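# Restock the one shelf missing a box, tape or sponge

## Task

Four low shelves should each hold a cardboard box, a masking-tape roll and a yellow sponge on their top surface, but one shelf lacks one of these. Take the matching spare from the desk and set it directly on that shelf's top surface, not resting on any other item there. Leave every other spare on the desk. The robot must not tip over or finish leaning, or the task fails. The placed item must stay there by itself; anything the robot is still holding in place at the end does not count.

## Robot and tools

ROBOT. A wheeled base carrying a lifting column, a tilting head and two six-joint arms, each ending in a two-finger gripper. Shoulder height S = 0.90 m + column_m. Folded, as at the start, the robot measures 0.73 m long, 0.62 m wide and S + 0.43 m tall, and its front edge sits 0.40 m ahead of the column.

FRAMES. Base frame: origin on the floor under the column, midway between the drive wheels; x forward, y left, z up. left_hand and right_hand are reported in this frame as the point where the fingers meet (fingertips reach 8 mm further). The hand's z axis runs along the fingers (quat_wxyz maps (0,0,1) onto it) and its y axis along the opening. The odometry frame is the base frame as it stood at scene start; base_odometry counts only wheel rotation, so slipping reads as travel. Heading is positive to the left, -3.142 to 3.142.

execute_actions. Arguments: "actions", a list holding zero or one action, and optional "cameras" (names from cam_head_left, cam_head_right, cam_left_wrist, cam_right_wrist, nav_camera, all; omitted or null means all, [] means none). An empty list just reports state and images. An action may contain:
- "base": exactly one relative move from where the base last measured itself. {"translate_m": d} drives straight, metres, -3 to 3, forward positive. {"rotate_rad": d} spins in place, radians, -3.2 to 3.2, left (counter-clockwise seen from above) positive. No sideways motion.
- "joints": a single dictionary for both arms, keyed by joint name, each value an absolute target. column_m 0 to 0.8 m; head_tilt_rad -0.61 to 1.308 (0 about level, positive looks down); left_joint1_rad -2.879 to 2.879; left_joint2_rad 0 to 3.141; left_joint3_rad 0 to 3.019; left_joint4_rad -1.692 to 1.57; left_joint5_rad -1.57 to 1.57 (positive swings the hand toward the robot's right); left_joint6_rad -2.094 to 2.094 (positive rolls clockwise viewed from behind); left_gripper_m 0 (closed) to 0.093 m fingertip gap. right_joint1_rad to right_gripper_m have identical ranges.
- "speeds": optional caps for this action only, translate_m 0.05 to 0.8 m/s and rotate_rad 0.1 to 1 rad/s (defaults are the maxima). It does not slow the arms.
All motions in an action begin together. A base move taking over 8.667 s is refused; no action runs past 15 s. Any unknown key or out-of-range number refuses the whole call. A joint left out of an action may keep pushing toward an earlier target without the status showing it.

wait: {"seconds": 0 to 10}; commands nothing and returns state and images. zoom_image: {"camera", "region": [x0, y0, x1, y1]} in pixels of that camera's latest full image, origin top-left, at most 504 by 504. read_manual returns only licence texts. finished_scene: {"scene": n} ends the scene irreversibly and reports success; the goal must already hold and stay held.

RESULTS. base_status and joint_status: done (within tolerance), off_target (stopped short, may still push), contact_stop (column or base hit something; target dropped), time_out, not_followed (a safety check blocked arm targets; a "joint command not followed" line with a cause), limit_stop_at_motor_heat. After a reported stop, later movement calls in the same reply are skipped. on_its_own covers what the call did not command; "held at" is a held target, not a position. motor_effort lists only left_wheel and right_wheel (percent, positive pushes forward; bracket is the peak); an effort outside its rest range suggests pushing or a load. base_tilt is in degrees, forward and right positive, with about 1 degree fixed bias. If turned_by_wheels and turned_by_imu disagree by over roughly 4% and at least 0.05 rad, the base collided or slipped. wheel_motors_off = 1 means the wheel motors are shut off. Motor temperatures are listed per arm; MOTOR HOT appears from 85 °C, and at 100 °C that arm and gripper go limp and drop.

ARM GEOMETRY. With joint1 at -1.57 (left) or 1.57 (right) and joints 5, 6 at 0, the arm swings in a vertical forward plane 0.23 m to that side. Let a = j2 - 0.35, b = 1.05 + j2 - j3, c = b - j4 (c = 1.57 means fingers straight down). Hand ahead = 0.12 + 0.39 sin a + 0.38 cos b + 0.25 cos c; height = S + 0.39 cos a - 0.38 sin b - 0.25 sin c. Example: j2, j3, j4 = 0.93, 0.78, 0.14 gives 0.60 m ahead, 0.25 m under S. Real hands sag lower and nearer the column by up to ~5 cm (~12 cm loaded); trust left_hand/right_hand. Reach is about 1 m from the shoulder, down to 0.99 m below S. Under 0.4 m height the housing blocks hands closer than 0.45 m ahead; keep column_m at least 0.3 while moving arms low. Targets within ~0.03 rad (0.08 for joints 2, 3) of the current reading may not move. For gentle contact step ~0.05 rad per call from the last target.

LOADS AND GRIPPER. Fingers down: 3.2 kg near 0.4 m ahead, 2 kg to 0.6 m, 1 kg to 0.8 m (0.3 to 0.55 m below S). Grip by commanding an opening smaller than the object; off_target is then normal, and a reading 0.002 m or more above target means something is held. Fingers are 7 cm long; the hand body is 10 x 7 cm; the wrist camera sticks out 11 cm on one side.

COLUMN AND HOLDS. Lowering the column halts with contact_stop when a hand's load changes (touchdown or release), and may sink up to 0.15 to 0.2 m more; afterwards it refuses to go down until raised 0.2 m. If a not_followed hold appears, move each joint that triggered it at least 0.05 rad back, or move the other arm away, or drive off the obstacle. A blocked arm keeps pushing and heats up; resend its reported positions as targets to relax it (a held load then sinks a bit).

BASE. It stops only if a wheel stalls (contact_stop); back off 0.05 m before turning. Table tops 0.30 m up and more than 0.26 m below S can slide over the housing and hit the column. Pushing hard ~3 s shuts the wheels off for 2 s.

AVOID. Dropping or flinging objects, hard shoves, arms striking or pressing on each other (can end the run), overheating, tipping or leaning the robot, and leaving the placed item supported only by the gripper.

Each tool is called after ">>>" as a command line: name --argument value for each argument, lists and objects as JSON in quotes; but a table of rows of numbers goes row by row, as --pt "numbers of a row", without its own name.

## Session

>>> execute_actions --actions '[{"joints":{"head_tilt_rad":0.3}}]' --cameras '["cam_head_left","nav_camera"]'

>>> execute_actions --actions '[{"base":{"rotate_rad":1.3}}]' --cameras '["cam_head_left"]'

>>> execute_actions --actions '[{"base":{"rotate_rad":1.3}}]' --cameras '["cam_head_left"]'

>>> execute_actions --actions '[{"base":{"rotate_rad":1.3}}]' --cameras '["cam_head_left"]'

>>> execute_actions --actions '[{"base":{"rotate_rad":1.3}}]' --cameras '["cam_head_left"]'

Scene clock: 0.87 s.
Motor temperatures (°C, as the motors report them): left_arm=[20 23 22 24 23 22] | right_arm=[20 23 21 24 21 21]
base_odometry: x=+0.000 y=+0.000 heading=+0.000 (m, m, rad; odometry frame)
turned_by_wheels: +0.000 (rad since the last result)
turned_by_imu: +0.000 (rad since the last result)
base_tilt: forward=+0.3 right=+0.2 (deg)
base_status: not commanded
joint_positions: column_m=+0.553 head_tilt_rad=+0.319 left_joint1_rad=-1.569 left_joint2_rad=+0.891 left_joint3_rad=+0.386 left_joint4_rad=-0.887 left_joint5_rad=-0.054 left_joint6_rad=+0.085 left_gripper_m=+0.095 right_joint1_rad=+1.563 right_joint2_rad=+0.862 right_joint3_rad=+0.420 right_joint4_rad=-0.948 right_joint5_rad=+0.018 right_joint6_rad=-0.027 right_gripper_m=+0.094
joint_status: all done
wheel_motors_off: 0
motor_effort: left_wheel=+3(3) right_wheel=+2(3) (%)
left_hand: x=+0.1431 y=+0.2342 z=+1.2435 quat_wxyz=(+0.421, -0.049, -0.906, -0.007) (m; base frame)
right_hand: x=+0.1574 y=-0.2301 z=+1.2500 quat_wxyz=(+0.420, +0.013, -0.907, +0.005) (m; base frame)
pictures: cam_head_left, nav_camera
camera_calibration (this result's frames):
cam_head_left: T_world_to_cam=[[0.111192, -0.992985, -0.0402232, 0.10898], [-0.351869, -0.00148437, -0.936048, 1.46218], [0.929422, 0.118234, -0.349565, 0.420154], [0, 0, 0, 1]] pos_world=[0.111878, 0.0607093, 1.51993]
Images, in order (width x height): cam_head_left 896x504, nav_camera 896x504.

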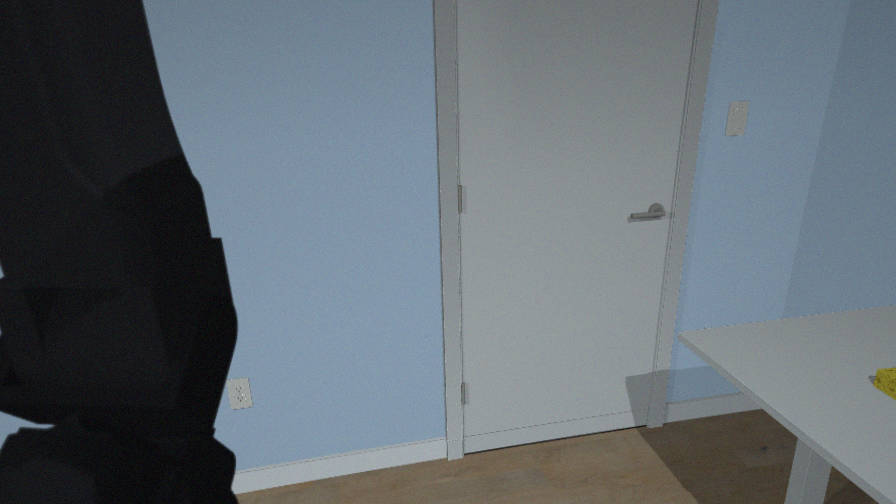

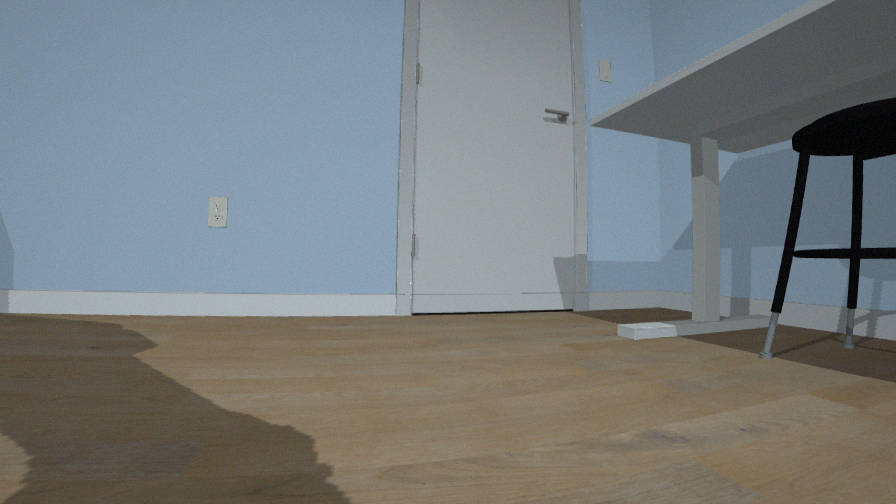

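Scene clock: 3.73 s.
Motor temperatures (°C, as the motors report them): left_arm=[20 23 22 24 23 22] | right_arm=[20 23 21 24 21 21]
base_odometry: x=+0.000 y=+0.000 heading=+1.299 (m, m, rad; odometry frame)
turned_by_wheels: +1.299 (rad since the last result)
turned_by_imu: +1.307 (rad since the last result)
base_tilt: forward=+0.3 right=+0.2 (deg)
base_status: done
joint_positions: column_m=+0.553 head_tilt_rad=+0.319 left_joint1_rad=-1.569 left_joint2_rad=+0.891 left_joint3_rad=+0.386 left_joint4_rad=-0.887 left_joint5_rad=-0.054 left_joint6_rad=+0.085 left_gripper_m=+0.095 right_joint1_rad=+1.563 right_joint2_rad=+0.862 right_joint3_rad=+0.420 right_joint4_rad=-0.948 right_joint5_rad=+0.018 right_joint6_rad=-0.027 right_gripper_m=+0.094
joint_status: not commanded
wheel_motors_off: 0
motor_effort: left_wheel=-6(46) right_wheel=+6(49) (%)
left_hand: x=+0.1431 y=+0.2342 z=+1.2435 quat_wxyz=(+0.421, -0.049, -0.906, -0.007) (m; base frame)
right_hand: x=+0.1574 y=-0.2301 z=+1.2500 quat_wxyz=(+0.420, +0.013, -0.907, +0.005) (m; base frame)
pictures: cam_head_left
camera_calibration (this result's frames):
cam_head_left: T_world_to_cam=[[0.111194, -0.992985, -0.0402167, 0.10897], [-0.351814, -0.00148437, -0.936069, 1.46221], [0.929442, 0.118234, -0.34951, 0.420069], [0, 0, 0, 1]] pos_world=[0.111879, 0.0607093, 1.51993]
Images, in order (width x height): cam_head_left 896x504.

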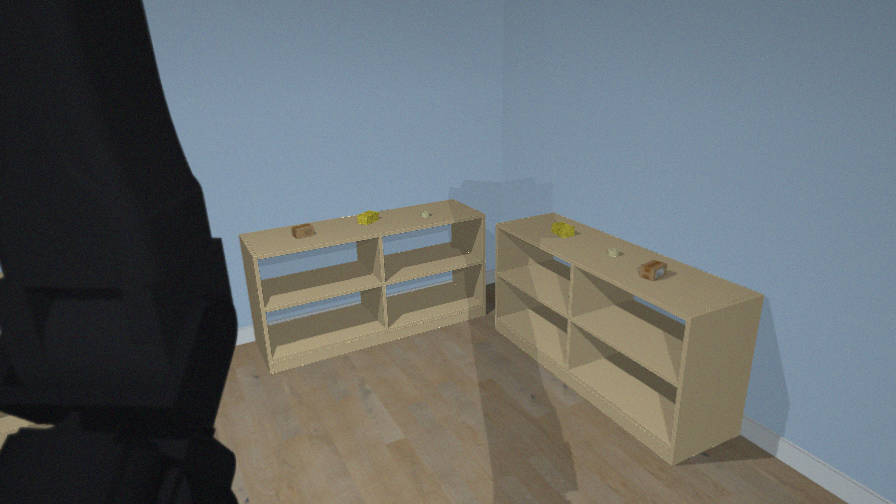

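Scene clock: 6.60 s.
Motor temperatures (°C, as the motors report them): left_arm=[20 23 22 24 23 22] | right_arm=[20 23 21 24 21 21]
base_odometry: x=+0.000 y=+0.000 heading=+2.598 (m, m, rad; odometry frame)
turned_by_wheels: +1.299 (rad since the last result)
turned_by_imu: +1.310 (rad since the last result)
base_tilt: forward=+0.3 right=+0.2 (deg)
base_status: done
joint_positions: column_m=+0.553 head_tilt_rad=+0.319 left_joint1_rad=-1.569 left_joint2_rad=+0.891 left_joint3_rad=+0.386 left_joint4_rad=-0.887 left_joint5_rad=-0.054 left_joint6_rad=+0.085 left_gripper_m=+0.095 right_joint1_rad=+1.563 right_joint2_rad=+0.862 right_joint3_rad=+0.420 right_joint4_rad=-0.948 right_joint5_rad=+0.018 right_joint6_rad=-0.027 right_gripper_m=+0.094
joint_status: not commanded
wheel_motors_off: 0
motor_effort: left_wheel=-7(29) right_wheel=+6(25) (%)
left_hand: x=+0.1431 y=+0.2342 z=+1.2435 quat_wxyz=(+0.421, -0.049, -0.906, -0.007) (m; base frame)
right_hand: x=+0.1574 y=-0.2301 z=+1.2500 quat_wxyz=(+0.420, +0.013, -0.907, +0.005) (m; base frame)
pictures: cam_head_left
camera_calibration (this result's frames):
cam_head_left: T_world_to_cam=[[0.111194, -0.992985, -0.0402156, 0.108968], [-0.351805, -0.00148437, -0.936072, 1.46221], [0.929446, 0.118234, -0.349502, 0.420055], [0, 0, 0, 1]] pos_world=[0.111879, 0.0607093, 1.51993]
Images, in order (width x height): cam_head_left 896x504.

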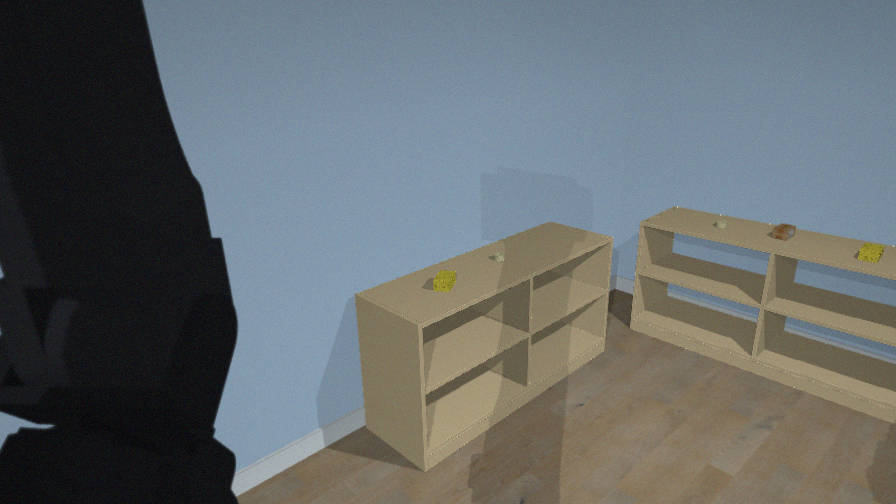

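Scene clock: 9.47 s.
Motor temperatures (°C, as the motors report them): left_arm=[20 23 22 24 23 22] | right_arm=[20 23 21 24 21 21]
base_odometry: x=+0.000 y=+0.000 heading=-2.387 (m, m, rad; odometry frame)
turned_by_wheels: +1.299 (rad since the last result)
turned_by_imu: +1.310 (rad since the last result)
base_tilt: forward=+0.3 right=+0.2 (deg)
base_status: done
joint_positions: column_m=+0.553 head_tilt_rad=+0.319 left_joint1_rad=-1.569 left_joint2_rad=+0.891 left_joint3_rad=+0.386 left_joint4_rad=-0.887 left_joint5_rad=-0.054 left_joint6_rad=+0.085 left_gripper_m=+0.095 right_joint1_rad=+1.563 right_joint2_rad=+0.862 right_joint3_rad=+0.420 right_joint4_rad=-0.948 right_joint5_rad=+0.018 right_joint6_rad=-0.027 right_gripper_m=+0.094
joint_status: not commanded
wheel_motors_off: 0
motor_effort: left_wheel=-6(30) right_wheel=+5(25) (%)
left_hand: x=+0.1431 y=+0.2342 z=+1.2435 quat_wxyz=(+0.421, -0.049, -0.906, -0.007) (m; base frame)
right_hand: x=+0.1574 y=-0.2301 z=+1.2500 quat_wxyz=(+0.420, +0.013, -0.907, +0.005) (m; base frame)
pictures: cam_head_left
camera_calibration (this result's frames):
cam_head_left: T_world_to_cam=[[0.111195, -0.992985, -0.0402147, 0.108967], [-0.351797, -0.00148437, -0.936075, 1.46222], [0.929448, 0.118234, -0.349494, 0.420043], [0, 0, 0, 1]] pos_world=[0.111879, 0.0607093, 1.51993]
Images, in order (width x height): cam_head_left 896x504.

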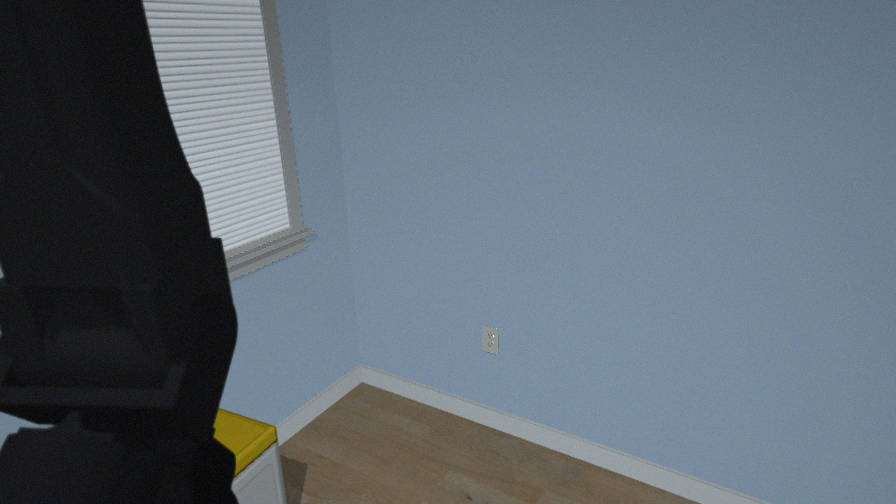

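Scene clock: 12.33 s.
Motor temperatures (°C, as the motors report them): left_arm=[20 23 22 24 23 22] | right_arm=[20 23 21 24 21 21]
base_odometry: x=+0.000 y=+0.000 heading=-1.088 (m, m, rad; odometry frame)
turned_by_wheels: +1.299 (rad since the last result)
turned_by_imu: +1.310 (rad since the last result)
base_tilt: forward=+0.3 right=+0.2 (deg)
base_status: done
joint_positions: column_m=+0.553 head_tilt_rad=+0.319 left_joint1_rad=-1.569 left_joint2_rad=+0.891 left_joint3_rad=+0.386 left_joint4_rad=-0.887 left_joint5_rad=-0.054 left_joint6_rad=+0.085 left_gripper_m=+0.095 right_joint1_rad=+1.563 right_joint2_rad=+0.862 right_joint3_rad=+0.420 right_joint4_rad=-0.948 right_joint5_rad=+0.018 right_joint6_rad=-0.027 right_gripper_m=+0.094
joint_status: not commanded
wheel_motors_off: 0
motor_effort: left_wheel=-6(29) right_wheel=+5(25) (%)
left_hand: x=+0.1431 y=+0.2342 z=+1.2435 quat_wxyz=(+0.421, -0.049, -0.906, -0.007) (m; base frame)
right_hand: x=+0.1574 y=-0.2301 z=+1.2500 quat_wxyz=(+0.420, +0.013, -0.907, +0.005) (m; base frame)
pictures: cam_head_left
camera_calibration (this result's frames):
cam_head_left: T_world_to_cam=[[0.111195, -0.992985, -0.040214, 0.108966], [-0.351791, -0.00148437, -0.936077, 1.46222], [0.929451, 0.118234, -0.349488, 0.420034], [0, 0, 0, 1]] pos_world=[0.111879, 0.0607093, 1.51993]
Images, in order (width x height): cam_head_left 896x504.

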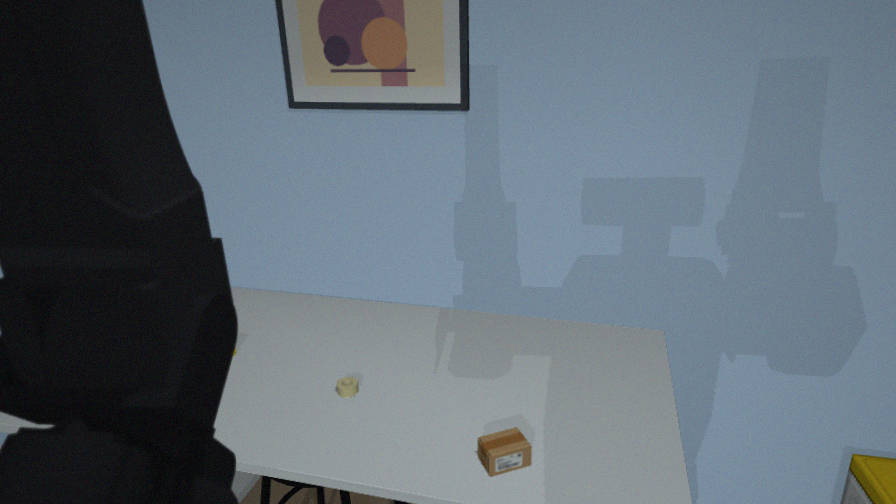

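>>> execute_actions --actions '[{"base":{"rotate_rad":-0.15},"joints":{"head_tilt_rad":0.8,"left_joint2_rad":1.55,"left_joint3_rad":1.64,"left_joint4_rad":-0.61,"left_joint5_rad":0,"left_joint6_rad":0}}]' --cameras '[]'

>>> execute_actions --actions '[{"base":{"translate_m":0.25},"joints":{"column_m":0.48}}]'

Scene clock: 15.40 s.
Motor temperatures (°C, as the motors report them): left_arm=[20 23 22 24 23 22] | right_arm=[20 23 21 24 21 21]
base_odometry: x=+0.000 y=+0.000 heading=-1.237 (m, m, rad; odometry frame)
turned_by_wheels: -0.149 (rad since the last result)
turned_by_imu: -0.152 (rad since the last result)
base_tilt: forward=+0.3 right=+0.3 (deg)
base_status: done
joint_positions: column_m=+0.553 head_tilt_rad=+0.802 left_joint1_rad=-1.569 left_joint2_rad=+1.548 left_joint3_rad=+1.633 left_joint4_rad=-0.613 left_joint5_rad=-0.002 left_joint6_rad=+0.012 left_gripper_m=+0.095 right_joint1_rad=+1.563 right_joint2_rad=+0.862 right_joint3_rad=+0.420 right_joint4_rad=-0.948 right_joint5_rad=+0.018 right_joint6_rad=-0.027 right_gripper_m=+0.094
joint_status: all done
wheel_motors_off: 0
motor_effort: left_wheel=+7(27) right_wheel=-6(23) (%)
left_hand: x=+0.7003 y=+0.2258 z=+1.0348 quat_wxyz=(+0.002, -0.005, -1.000, -0.001) (m; base frame)
right_hand: x=+0.1574 y=-0.2301 z=+1.2500 quat_wxyz=(+0.420, +0.013, -0.907, +0.005) (m; base frame)
pictures: none
No camera images: the call's "cameras" was empty. Leave "cameras" out to get every camera's image.

Scene clock: 17.33 s.
Motor temperatures (°C, as the motors report them): left_arm=[20 24 22 24 23 22] | right_arm=[20 23 21 24 21 21]
base_odometry: x=+0.082 y=-0.236 heading=-1.234 (m, m, rad; odometry frame)
turned_by_wheels: +0.002 (rad since the last result)
turned_by_imu: +0.002 (rad since the last result)
base_tilt: forward=+0.3 right=+0.3 (deg)
base_status: done
joint_positions: column_m=+0.480 head_tilt_rad=+0.802 left_joint1_rad=-1.569 left_joint2_rad=+1.548 left_joint3_rad=+1.633 left_joint4_rad=-0.613 left_joint5_rad=-0.002 left_joint6_rad=+0.012 left_gripper_m=+0.095 right_joint1_rad=+1.563 right_joint2_rad=+0.862 right_joint3_rad=+0.423 right_joint4_rad=-0.948 right_joint5_rad=+0.018 right_joint6_rad=-0.027 right_gripper_m=+0.094
joint_status: all done
wheel_motors_off: 0
motor_effort: left_wheel=+2(68) right_wheel=-1(51) (%)
left_hand: x=+0.7004 y=+0.2260 z=+0.9620 quat_wxyz=(+0.002, -0.005, -1.000, -0.002) (m; base frame)
right_hand: x=+0.1589 y=-0.2301 z=+1.1769 quat_wxyz=(+0.419, +0.013, -0.908, +0.005) (m; base frame)
pictures: cam_head_left, cam_head_right, cam_left_wrist, cam_right_wrist, nav_camera
camera_calibration (this result's frames):
cam_head_left: T_world_to_cam=[[0.0797963, -0.992985, -0.0872584, 0.17658], [-0.746311, -0.00148437, -0.665596, 1.01734], [0.660797, 0.118234, -0.741194, 0.982305], [0, 0, 0, 1]] pos_world=[0.0960543, 0.0607093, 1.42062]
cam_head_right: T_world_to_cam=[[0.0840988, -0.993703, -0.0740448, 0.0335661], [-0.74532, -0.0134087, -0.666572, 1.01968], [0.661382, 0.111245, -0.741754, 0.984193], [0, 0, 0, 1]] pos_world=[0.106241, -0.0624591, 1.41221]
cam_left_wrist: T_world_to_cam=[[0.00141096, -0.999987, 0.00483267, 0.22349], [-0.805541, 0.00172697, 0.592537, -0.0053929], [-0.592538, -0.00472896, -0.805528, 1.31666], [0, 0, 0, 1]] pos_world=[0.775511, 0.229723, 1.06272]
cam_right_wrist: T_world_to_cam=[[0.0259675, -0.999663, 0.00028343, -0.231168], [-0.0839145, -0.00189726, 0.996471, -1.158], [-0.996135, -0.0258996, -0.0839354, 0.378993], [0, 0, 0, 1]] pos_world=[0.286358, -0.223472, 1.18579]
Images, in order (width x height): cam_head_left 896x504, cam_head_right 896x504, cam_left_wrist 616x616, cam_right_wrist 616x616, nav_camera 896x504.

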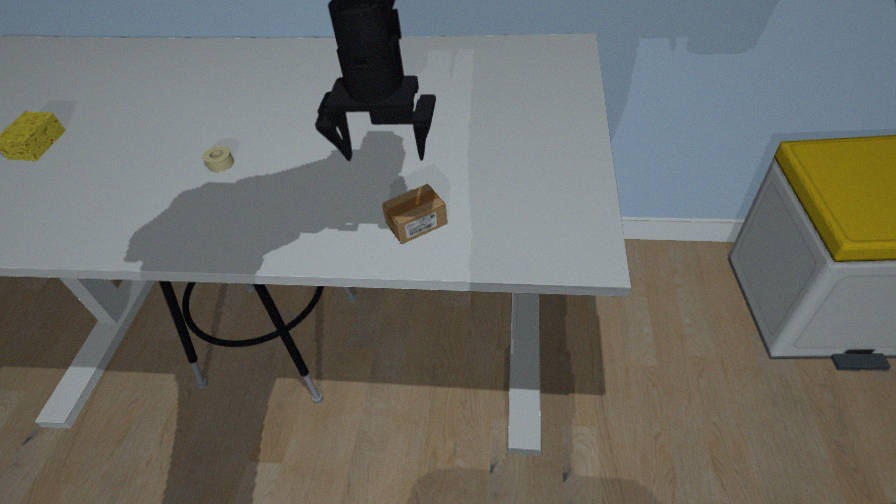

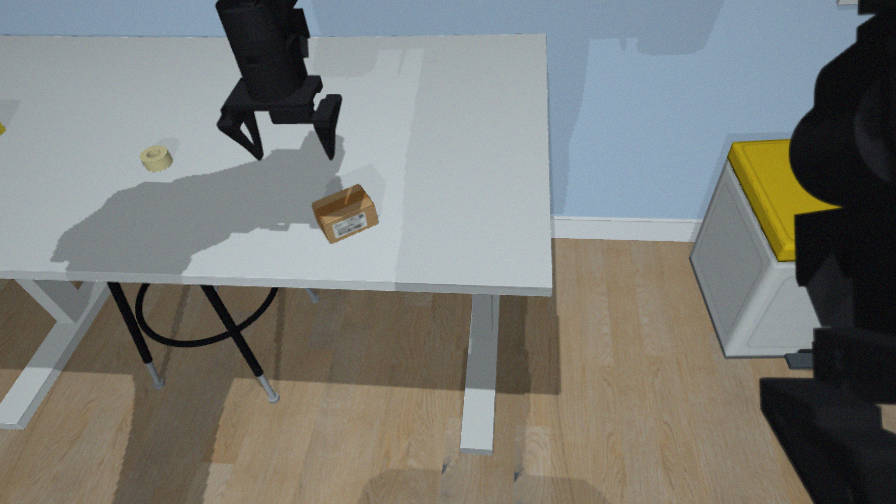

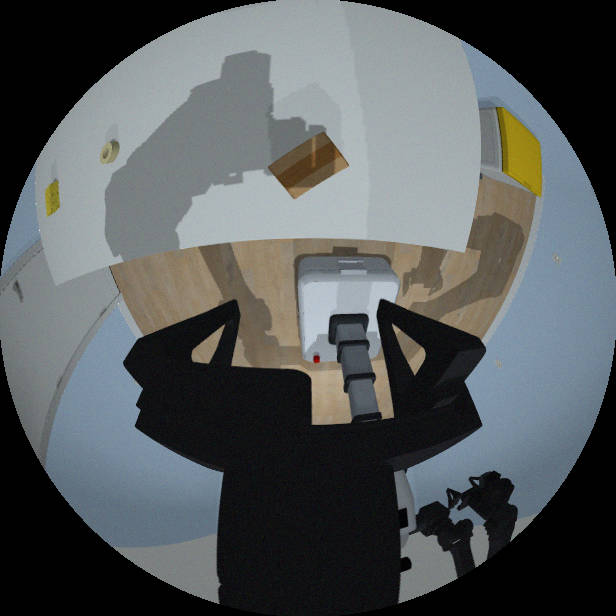

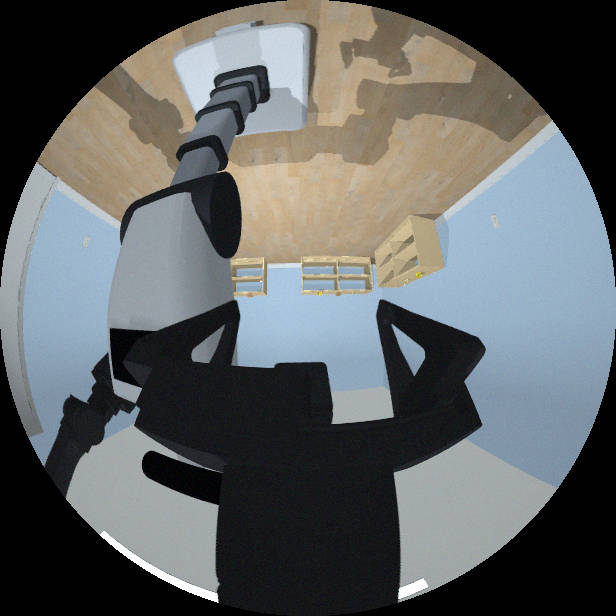

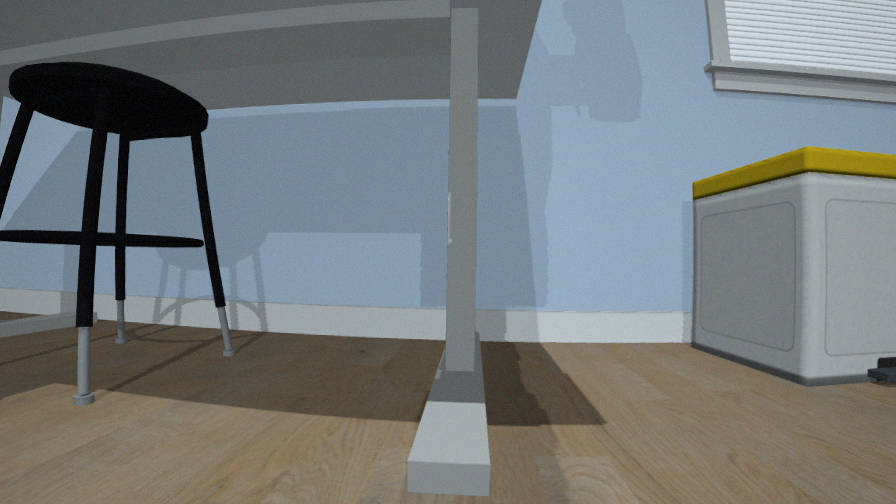

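>>> execute_actions --actions '[{"base":{"translate_m":0.095},"joints":{"column_m":0.36,"left_joint6_rad":1.0}}]' --cameras '["cam_head_left","cam_head_right","cam_left_wrist"]'

Scene clock: 20.33 s.
Motor temperatures (°C, as the motors report them): left_arm=[20 24 23 24 23 22] | right_arm=[20 23 21 24 21 21]
base_odometry: x=+0.114 y=-0.326 heading=-1.233 (m, m, rad; odometry frame)
turned_by_wheels: +0.002 (rad since the last result)
turned_by_imu: +0.001 (rad since the last result)
base_tilt: forward=+0.3 right=+0.2 (deg)
base_status: done
joint_positions: column_m=+0.360 head_tilt_rad=+0.802 left_joint1_rad=-1.569 left_joint2_rad=+1.548 left_joint3_rad=+1.634 left_joint4_rad=-0.612 left_joint5_rad=-0.002 left_joint6_rad=+0.987 left_gripper_m=+0.095 right_joint1_rad=+1.563 right_joint2_rad=+0.862 right_joint3_rad=+0.423 right_joint4_rad=-0.948 right_joint5_rad=+0.018 right_joint6_rad=-0.027 right_gripper_m=+0.094
joint_status: all done
wheel_motors_off: 0
motor_effort: left_wheel=+2(44) right_wheel=-2(44) (%)
left_hand: x=+0.7009 y=+0.2260 z=+0.8422 quat_wxyz=(+0.002, -0.473, -0.881, -0.001) (m; base frame)
right_hand: x=+0.1591 y=-0.2301 z=+1.0568 quat_wxyz=(+0.419, +0.013, -0.908, +0.005) (m; base frame)
pictures: cam_head_left, cam_head_right, cam_left_wrist
camera_calibration (this result's frames):
cam_head_left: T_world_to_cam=[[0.0797838, -0.992985, -0.0872699, 0.166125], [-0.746406, -0.00148437, -0.665489, 0.937327], [0.660691, 0.118234, -0.741288, 0.893497], [0, 0, 0, 1]] pos_world=[0.0960478, 0.0607093, 1.30062]
cam_head_right: T_world_to_cam=[[0.0840882, -0.993703, -0.0740568, 0.0246977], [-0.745415, -0.0134087, -0.666466, 0.939559], [0.661276, 0.111245, -0.741848, 0.895317], [0, 0, 0, 1]] pos_world=[0.106233, -0.0624591, 1.2922]
cam_left_wrist: T_world_to_cam=[[-0.827334, -0.561651, 0.00816012, 0.70308], [-0.448276, 0.668942, 0.592929, -0.335516], [-0.338478, 0.486893, -0.805213, 0.930984], [0, 0, 0, 1]] pos_world=[0.746396, 0.166037, 0.942841]
Images, in order (width x height): cam_head_left 896x504, cam_head_right 896x504, cam_left_wrist 616x616.

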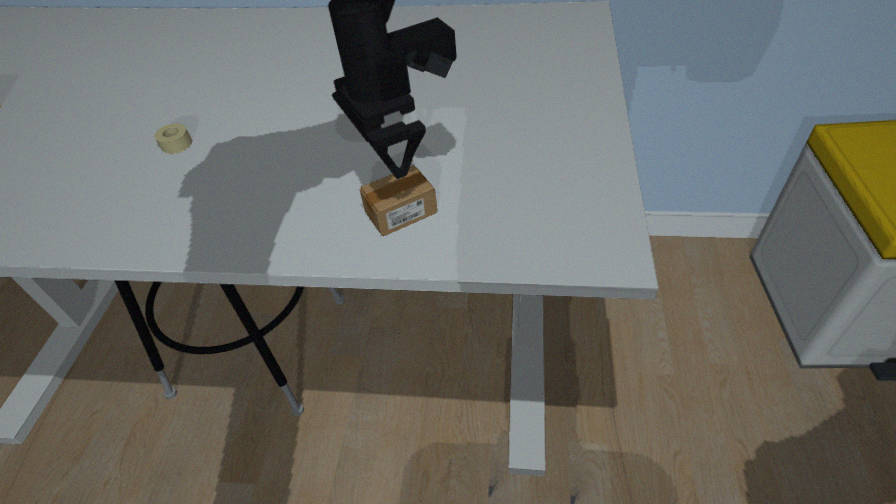

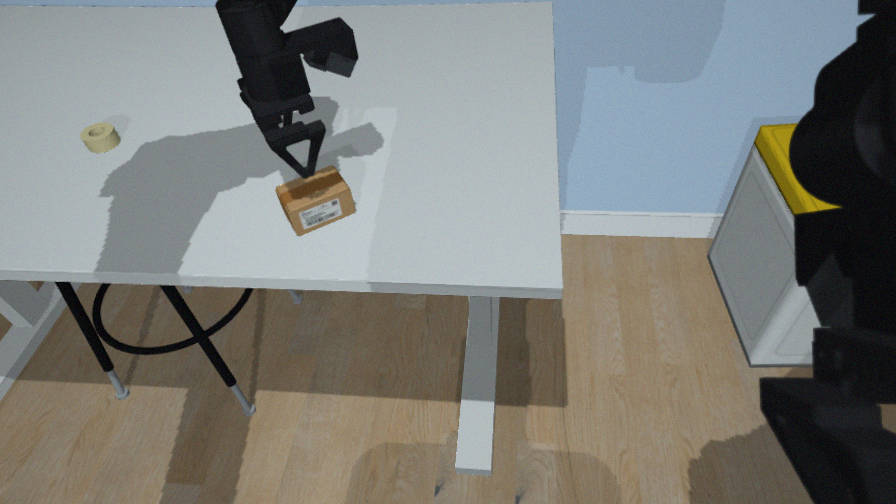

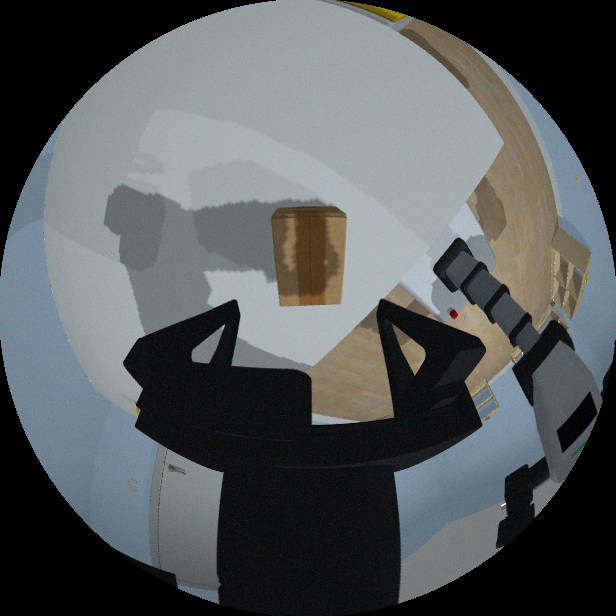

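Aligned; top is ~6cm below the tips.

>>> execute_actions --actions '[{"joints":{"column_m":0.27}}]' --cameras '["cam_head_left"]'

>>> execute_actions --actions '[{"joints":{"left_gripper_m":0.03}}]' --cameras '[]'

>>> execute_actions --actions '[{"joints":{"column_m":0.33,"head_tilt_rad":0.5}}]' --cameras '[]'

>>> execute_actions --actions '[{"base":{"translate_m":-2.3}}]' --cameras '[]'

>>> execute_actions --actions '[{"base":{"rotate_rad":-1.55}}]' --cameras '["cam_head_left","cam_head_right","nav_camera"]'

Scene clock: 23.97 s.
Motor temperatures (°C, as the motors report them): left_arm=[20 25 23 24 23 22] | right_arm=[20 23 21 24 21 21]
base_odometry: x=+0.114 y=-0.326 heading=-1.233 (m, m, rad; odometry frame)
turned_by_wheels: +0.000 (rad since the last result)
turned_by_imu: -0.001 (rad since the last result)
base_tilt: forward=+0.3 right=+0.3 (deg)
base_status: not commanded
joint_positions: column_m=+0.270 head_tilt_rad=+0.802 left_joint1_rad=-1.569 left_joint2_rad=+1.548 left_joint3_rad=+1.634 left_joint4_rad=-0.612 left_joint5_rad=-0.002 left_joint6_rad=+0.987 left_gripper_m=+0.095 right_joint1_rad=+1.563 right_joint2_rad=+0.862 right_joint3_rad=+0.423 right_joint4_rad=-0.948 right_joint5_rad=+0.018 right_joint6_rad=-0.027 right_gripper_m=+0.094
joint_status: all done
wheel_motors_off: 0
motor_effort: left_wheel=+2(3) right_wheel=-2(2) (%)
left_hand: x=+0.7009 y=+0.2260 z=+0.7522 quat_wxyz=(+0.002, -0.473, -0.881, -0.001) (m; base frame)
right_hand: x=+0.1591 y=-0.2301 z=+0.9668 quat_wxyz=(+0.419, +0.013, -0.908, +0.005) (m; base frame)
pictures: cam_head_left
camera_calibration (this result's frames):
cam_head_left: T_world_to_cam=[[0.0797838, -0.992985, -0.0872698, 0.158268], [-0.746406, -0.00148437, -0.665489, 0.877416], [0.660691, 0.118234, -0.741288, 0.826761], [0, 0, 0, 1]] pos_world=[0.0960478, 0.0607093, 1.21059]
Images, in order (width x height): cam_head_left 896x504.

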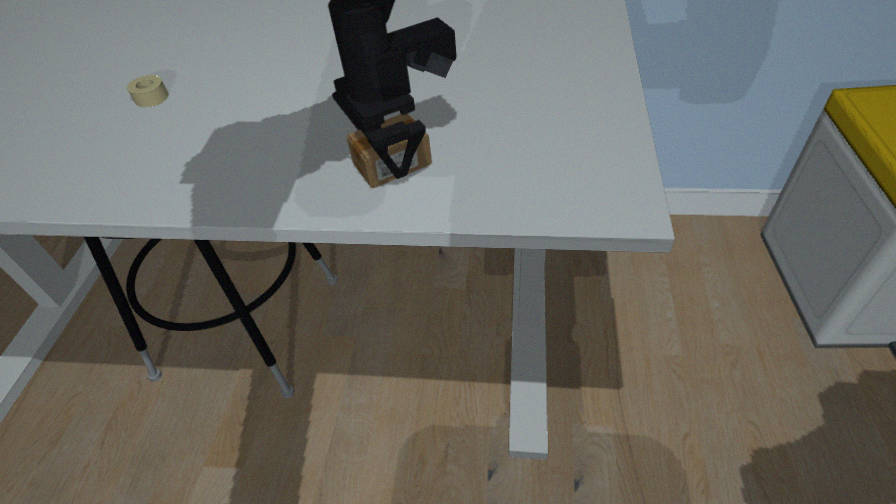

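Scene clock: 24.60 s.
Motor temperatures (°C, as the motors report them): left_arm=[20 25 23 24 23 22] | right_arm=[20 23 21 24 21 21]
base_odometry: x=+0.114 y=-0.326 heading=-1.233 (m, m, rad; odometry frame)
turned_by_wheels: +0.000 (rad since the last result)
turned_by_imu: +0.000 (rad since the last result)
base_tilt: forward=+0.3 right=+0.2 (deg)
base_status: not commanded
joint_positions: column_m=+0.270 head_tilt_rad=+0.802 left_joint1_rad=-1.569 left_joint2_rad=+1.548 left_joint3_rad=+1.634 left_joint4_rad=-0.612 left_joint5_rad=-0.001 left_joint6_rad=+0.988 left_gripper_m=+0.059 right_joint1_rad=+1.563 right_joint2_rad=+0.862 right_joint3_rad=+0.423 right_joint4_rad=-0.948 right_joint5_rad=+0.018 right_joint6_rad=-0.027 right_gripper_m=+0.094
joint_status: left_gripper_m off_target (ended at +0.059, target +0.030)
wheel_motors_off: 0
motor_effort: left_wheel=+3(3) right_wheel=-2(2) (%)
left_hand: x=+0.7009 y=+0.2259 z=+0.7522 quat_wxyz=(+0.002, -0.474, -0.881, -0.001) (m; base frame)
right_hand: x=+0.1591 y=-0.2301 z=+0.9668 quat_wxyz=(+0.419, +0.013, -0.908, +0.005) (m; base frame)
pictures: none
No camera images: the call's "cameras" was empty. Leave "cameras" out to get every camera's image.

Scene clock: 25.97 s.
Motor temperatures (°C, as the motors report them): left_arm=[20 25 23 24 23 22] | right_arm=[20 23 21 24 21 21]
base_odometry: x=+0.114 y=-0.326 heading=-1.233 (m, m, rad; odometry frame)
turned_by_wheels: +0.000 (rad since the last result)
turned_by_imu: +0.000 (rad since the last result)
base_tilt: forward=+0.3 right=+0.3 (deg)
base_status: not commanded
joint_positions: column_m=+0.330 head_tilt_rad=+0.518 left_joint1_rad=-1.569 left_joint2_rad=+1.548 left_joint3_rad=+1.634 left_joint4_rad=-0.612 left_joint5_rad=-0.001 left_joint6_rad=+0.988 left_gripper_m=+0.059 right_joint1_rad=+1.563 right_joint2_rad=+0.862 right_joint3_rad=+0.423 right_joint4_rad=-0.948 right_joint5_rad=+0.018 right_joint6_rad=-0.027 right_gripper_m=+0.094
joint_status: all done
wheel_motors_off: 0
motor_effort: left_wheel=+4(3) right_wheel=-2(3) (%)
left_hand: x=+0.7009 y=+0.2259 z=+0.8121 quat_wxyz=(+0.002, -0.474, -0.881, -0.001) (m; base frame)
right_hand: x=+0.1591 y=-0.2301 z=+1.0267 quat_wxyz=(+0.419, +0.013, -0.908, +0.005) (m; base frame)
pictures: none
No camera images: the call's "cameras" was empty. Leave "cameras" out to get every camera's image.

Scene clock: 31.07 s.
Motor temperatures (°C, as the motors report them): left_arm=[20 25 23 24 23 22] | right_arm=[20 23 21 24 21 21]
base_odometry: x=-0.651 y=+1.844 heading=-1.231 (m, m, rad; odometry frame)
turned_by_wheels: +0.001 (rad since the last result)
turned_by_imu: -0.004 (rad since the last result)
base_tilt: forward=+0.2 right=+0.2 (deg)
base_status: done
joint_positions: column_m=+0.330 head_tilt_rad=+0.518 left_joint1_rad=-1.569 left_joint2_rad=+1.548 left_joint3_rad=+1.633 left_joint4_rad=-0.612 left_joint5_rad=-0.001 left_joint6_rad=+0.988 left_gripper_m=+0.059 right_joint1_rad=+1.563 right_joint2_rad=+0.862 right_joint3_rad=+0.420 right_joint4_rad=-0.948 right_joint5_rad=+0.018 right_joint6_rad=-0.027 right_gripper_m=+0.094
joint_status: not commanded
wheel_motors_off: 0
motor_effort: left_wheel=+2(57) right_wheel=-2(57) (%)
left_hand: x=+0.7004 y=+0.2259 z=+0.8118 quat_wxyz=(+0.002, -0.474, -0.881, +0.000) (m; base frame)
right_hand: x=+0.1575 y=-0.2301 z=+1.0272 quat_wxyz=(+0.420, +0.013, -0.907, +0.005) (m; base frame)
pictures: none
No camera images: the call's "cameras" was empty. Leave "cameras" out to get every camera's image.

Scene clock: 34.17 s.
Motor temperatures (°C, as the motors report them): left_arm=[20 26 23 24 23 22] | right_arm=[20 23 21 24 21 21]
base_odometry: x=-0.651 y=+1.844 heading=-2.780 (m, m, rad; odometry frame)
turned_by_wheels: -1.549 (rad since the last result)
turned_by_imu: -1.560 (rad since the last result)
base_tilt: forward=+0.3 right=+0.2 (deg)
base_status: done
joint_positions: column_m=+0.330 head_tilt_rad=+0.518 left_joint1_rad=-1.572 left_joint2_rad=+1.548 left_joint3_rad=+1.633 left_joint4_rad=-0.612 left_joint5_rad=-0.001 left_joint6_rad=+0.988 left_gripper_m=+0.059 right_joint1_rad=+1.563 right_joint2_rad=+0.862 right_joint3_rad=+0.420 right_joint4_rad=-0.948 right_joint5_rad=+0.018 right_joint6_rad=-0.027 right_gripper_m=+0.094
joint_status: not commanded
wheel_motors_off: 0
motor_effort: left_wheel=+6(60) right_wheel=-5(46) (%)
left_hand: x=+0.7004 y=+0.2236 z=+0.8118 quat_wxyz=(+0.001, -0.474, -0.880, +0.001) (m; base frame)
right_hand: x=+0.1575 y=-0.2301 z=+1.0272 quat_wxyz=(+0.420, +0.013, -0.907, +0.005) (m; base frame)
pictures: cam_head_left, cam_head_right, nav_camera
camera_calibration (this result's frames):
cam_head_left: T_world_to_cam=[[0.101085, -0.992985, -0.061345, 0.128317], [-0.529419, -0.00148437, -0.848359, 1.14708], [0.842317, 0.118234, -0.525855, 0.578597], [0, 0, 0, 1]] pos_world=[0.106953, 0.0607093, 1.28527]
cam_head_right: T_world_to_cam=[[0.101505, -0.993703, -0.0474548, -0.0134097], [-0.528193, -0.0134087, -0.849018, 1.14885], [0.843035, 0.111245, -0.526228, 0.580148], [0, 0, 0, 1]] pos_world=[0.119092, -0.0624591, 1.28005]
Images, in order (width x height): cam_head_left 896x504, cam_head_right 896x504, nav_camera 896x504.

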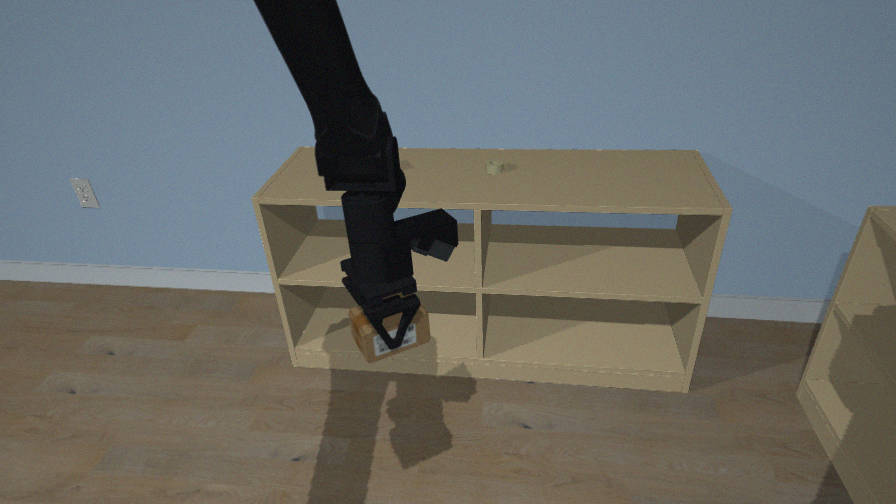

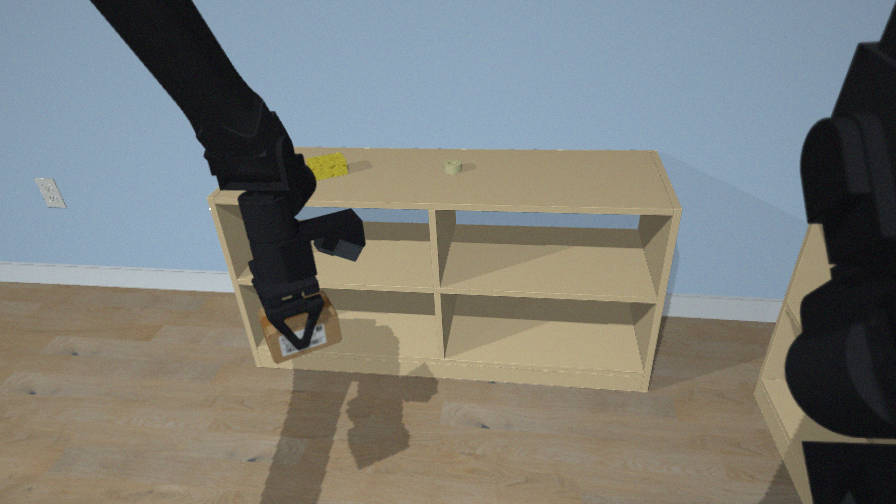

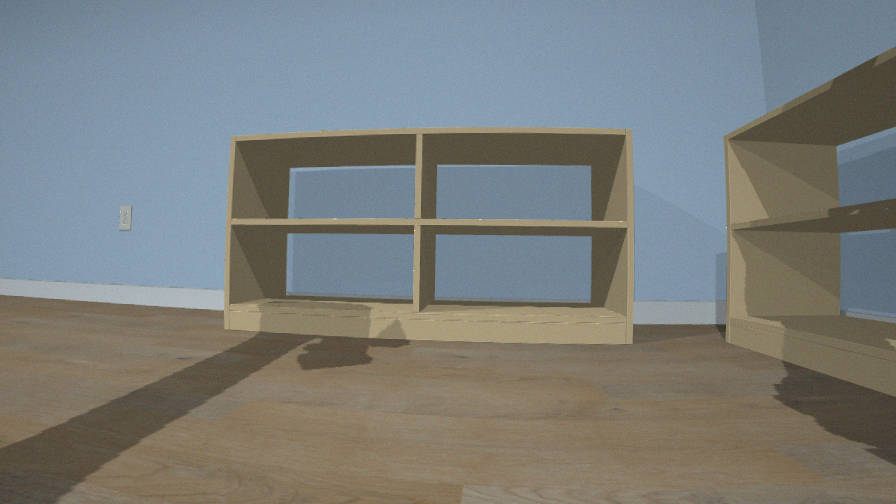

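>>> execute_actions --actions '[{"base":{"rotate_rad":-0.21},"joints":{"column_m":0.24}}]' --cameras '[]'

>>> execute_actions --actions '[{"base":{"translate_m":0.85},"joints":{"column_m":0.19}}]' --cameras '["cam_head_left","cam_head_right","cam_left_wrist"]'

Scene clock: 37.07 s.
Motor temperatures (°C, as the motors report them): left_arm=[20 26 23 24 23 22] | right_arm=[20 23 21 24 21 21]
base_odometry: x=-0.651 y=+1.844 heading=-2.989 (m, m, rad; odometry frame)
turned_by_wheels: -0.209 (rad since the last result)
turned_by_imu: -0.212 (rad since the last result)
base_tilt: forward=+0.3 right=+0.2 (deg)
base_status: done
joint_positions: column_m=+0.240 head_tilt_rad=+0.518 left_joint1_rad=-1.575 left_joint2_rad=+1.548 left_joint3_rad=+1.633 left_joint4_rad=-0.612 left_joint5_rad=-0.001 left_joint6_rad=+0.988 left_gripper_m=+0.059 right_joint1_rad=+1.563 right_joint2_rad=+0.862 right_joint3_rad=+0.420 right_joint4_rad=-0.948 right_joint5_rad=+0.018 right_joint6_rad=-0.027 right_gripper_m=+0.094
joint_status: all done
wheel_motors_off: 0
motor_effort: left_wheel=+8(32) right_wheel=-7(27) (%)
left_hand: x=+0.7004 y=+0.2220 z=+0.7219 quat_wxyz=(+0.001, -0.475, -0.880, +0.002) (m; base frame)
right_hand: x=+0.1575 y=-0.2301 z=+0.9373 quat_wxyz=(+0.420, +0.013, -0.907, +0.005) (m; base frame)
pictures: none
No camera images: the call's "cameras" was empty. Leave "cameras" out to get every camera's image.

Scene clock: 40.23 s.
Motor temperatures (°C, as the motors report them): left_arm=[20 26 23 24 23 22] | right_arm=[20 23 21 24 21 21]
base_odometry: x=-1.491 y=+1.714 heading=-2.989 (m, m, rad; odometry frame)
turned_by_wheels: +0.000 (rad since the last result)
turned_by_imu: +0.000 (rad since the last result)
base_tilt: forward=+0.3 right=+0.2 (deg)
base_status: done
joint_positions: column_m=+0.190 head_tilt_rad=+0.518 left_joint1_rad=-1.574 left_joint2_rad=+1.548 left_joint3_rad=+1.633 left_joint4_rad=-0.611 left_joint5_rad=-0.001 left_joint6_rad=+0.988 left_gripper_m=+0.059 right_joint1_rad=+1.563 right_joint2_rad=+0.862 right_joint3_rad=+0.422 right_joint4_rad=-0.948 right_joint5_rad=+0.018 right_joint6_rad=-0.027 right_gripper_m=+0.094
joint_status: all done
wheel_motors_off: 0
motor_effort: left_wheel=-1(59) right_wheel=+1(49) (%)
left_hand: x=+0.7008 y=+0.2222 z=+0.6720 quat_wxyz=(+0.000, -0.475, -0.880, +0.002) (m; base frame)
right_hand: x=+0.1587 y=-0.2301 z=+0.8869 quat_wxyz=(+0.419, +0.013, -0.908, +0.005) (m; base frame)
pictures: cam_head_left, cam_head_right, cam_left_wrist
camera_calibration (this result's frames):
cam_head_left: T_world_to_cam=[[0.101097, -0.992985, -0.0613266, 0.119713], [-0.529265, -0.00148437, -0.848455, 1.02851], [0.842412, 0.118234, -0.525702, 0.504849], [0, 0, 0, 1]] pos_world=[0.106958, 0.0607093, 1.14538]
cam_head_right: T_world_to_cam=[[0.101514, -0.993703, -0.0474364, -0.0200704], [-0.528039, -0.0134087, -0.849114, 1.03019], [0.843131, 0.111245, -0.526075, 0.506348], [0, 0, 0, 1]] pos_world=[0.119098, -0.0624591, 1.14017]
cam_left_wrist: T_world_to_cam=[[-0.829046, -0.55907, 0.0110783, 0.700879], [-0.446454, 0.673716, 0.588885, -0.231762], [-0.336692, 0.483267, -0.808141, 0.79728], [0, 0, 0, 1]] pos_world=[0.746028, 0.162683, 0.773031]
Images, in order (width x height): cam_head_left 896x504, cam_head_right 896x504, cam_left_wrist 616x616.

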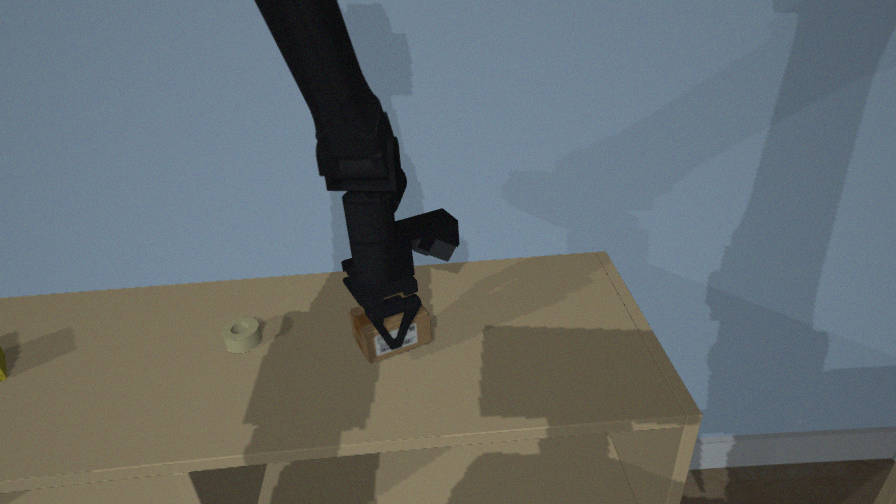

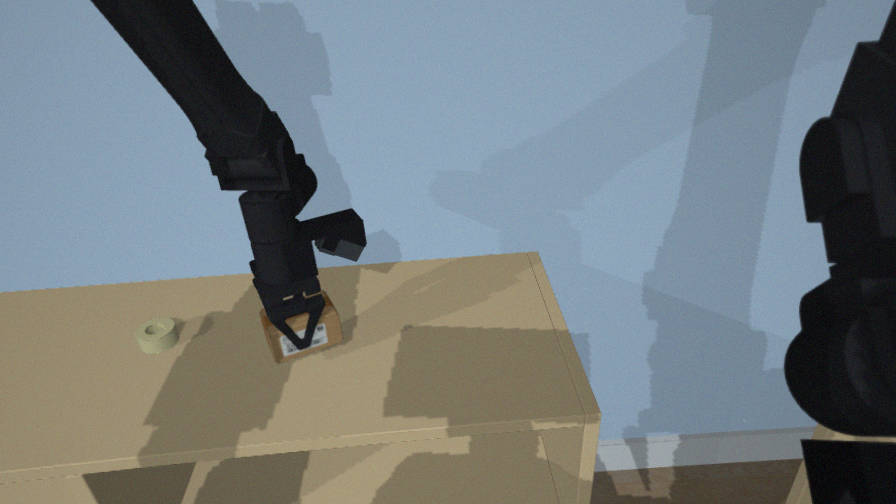

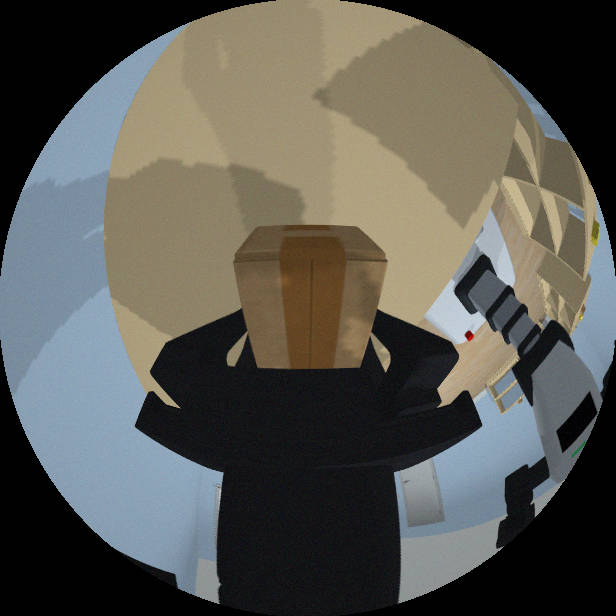

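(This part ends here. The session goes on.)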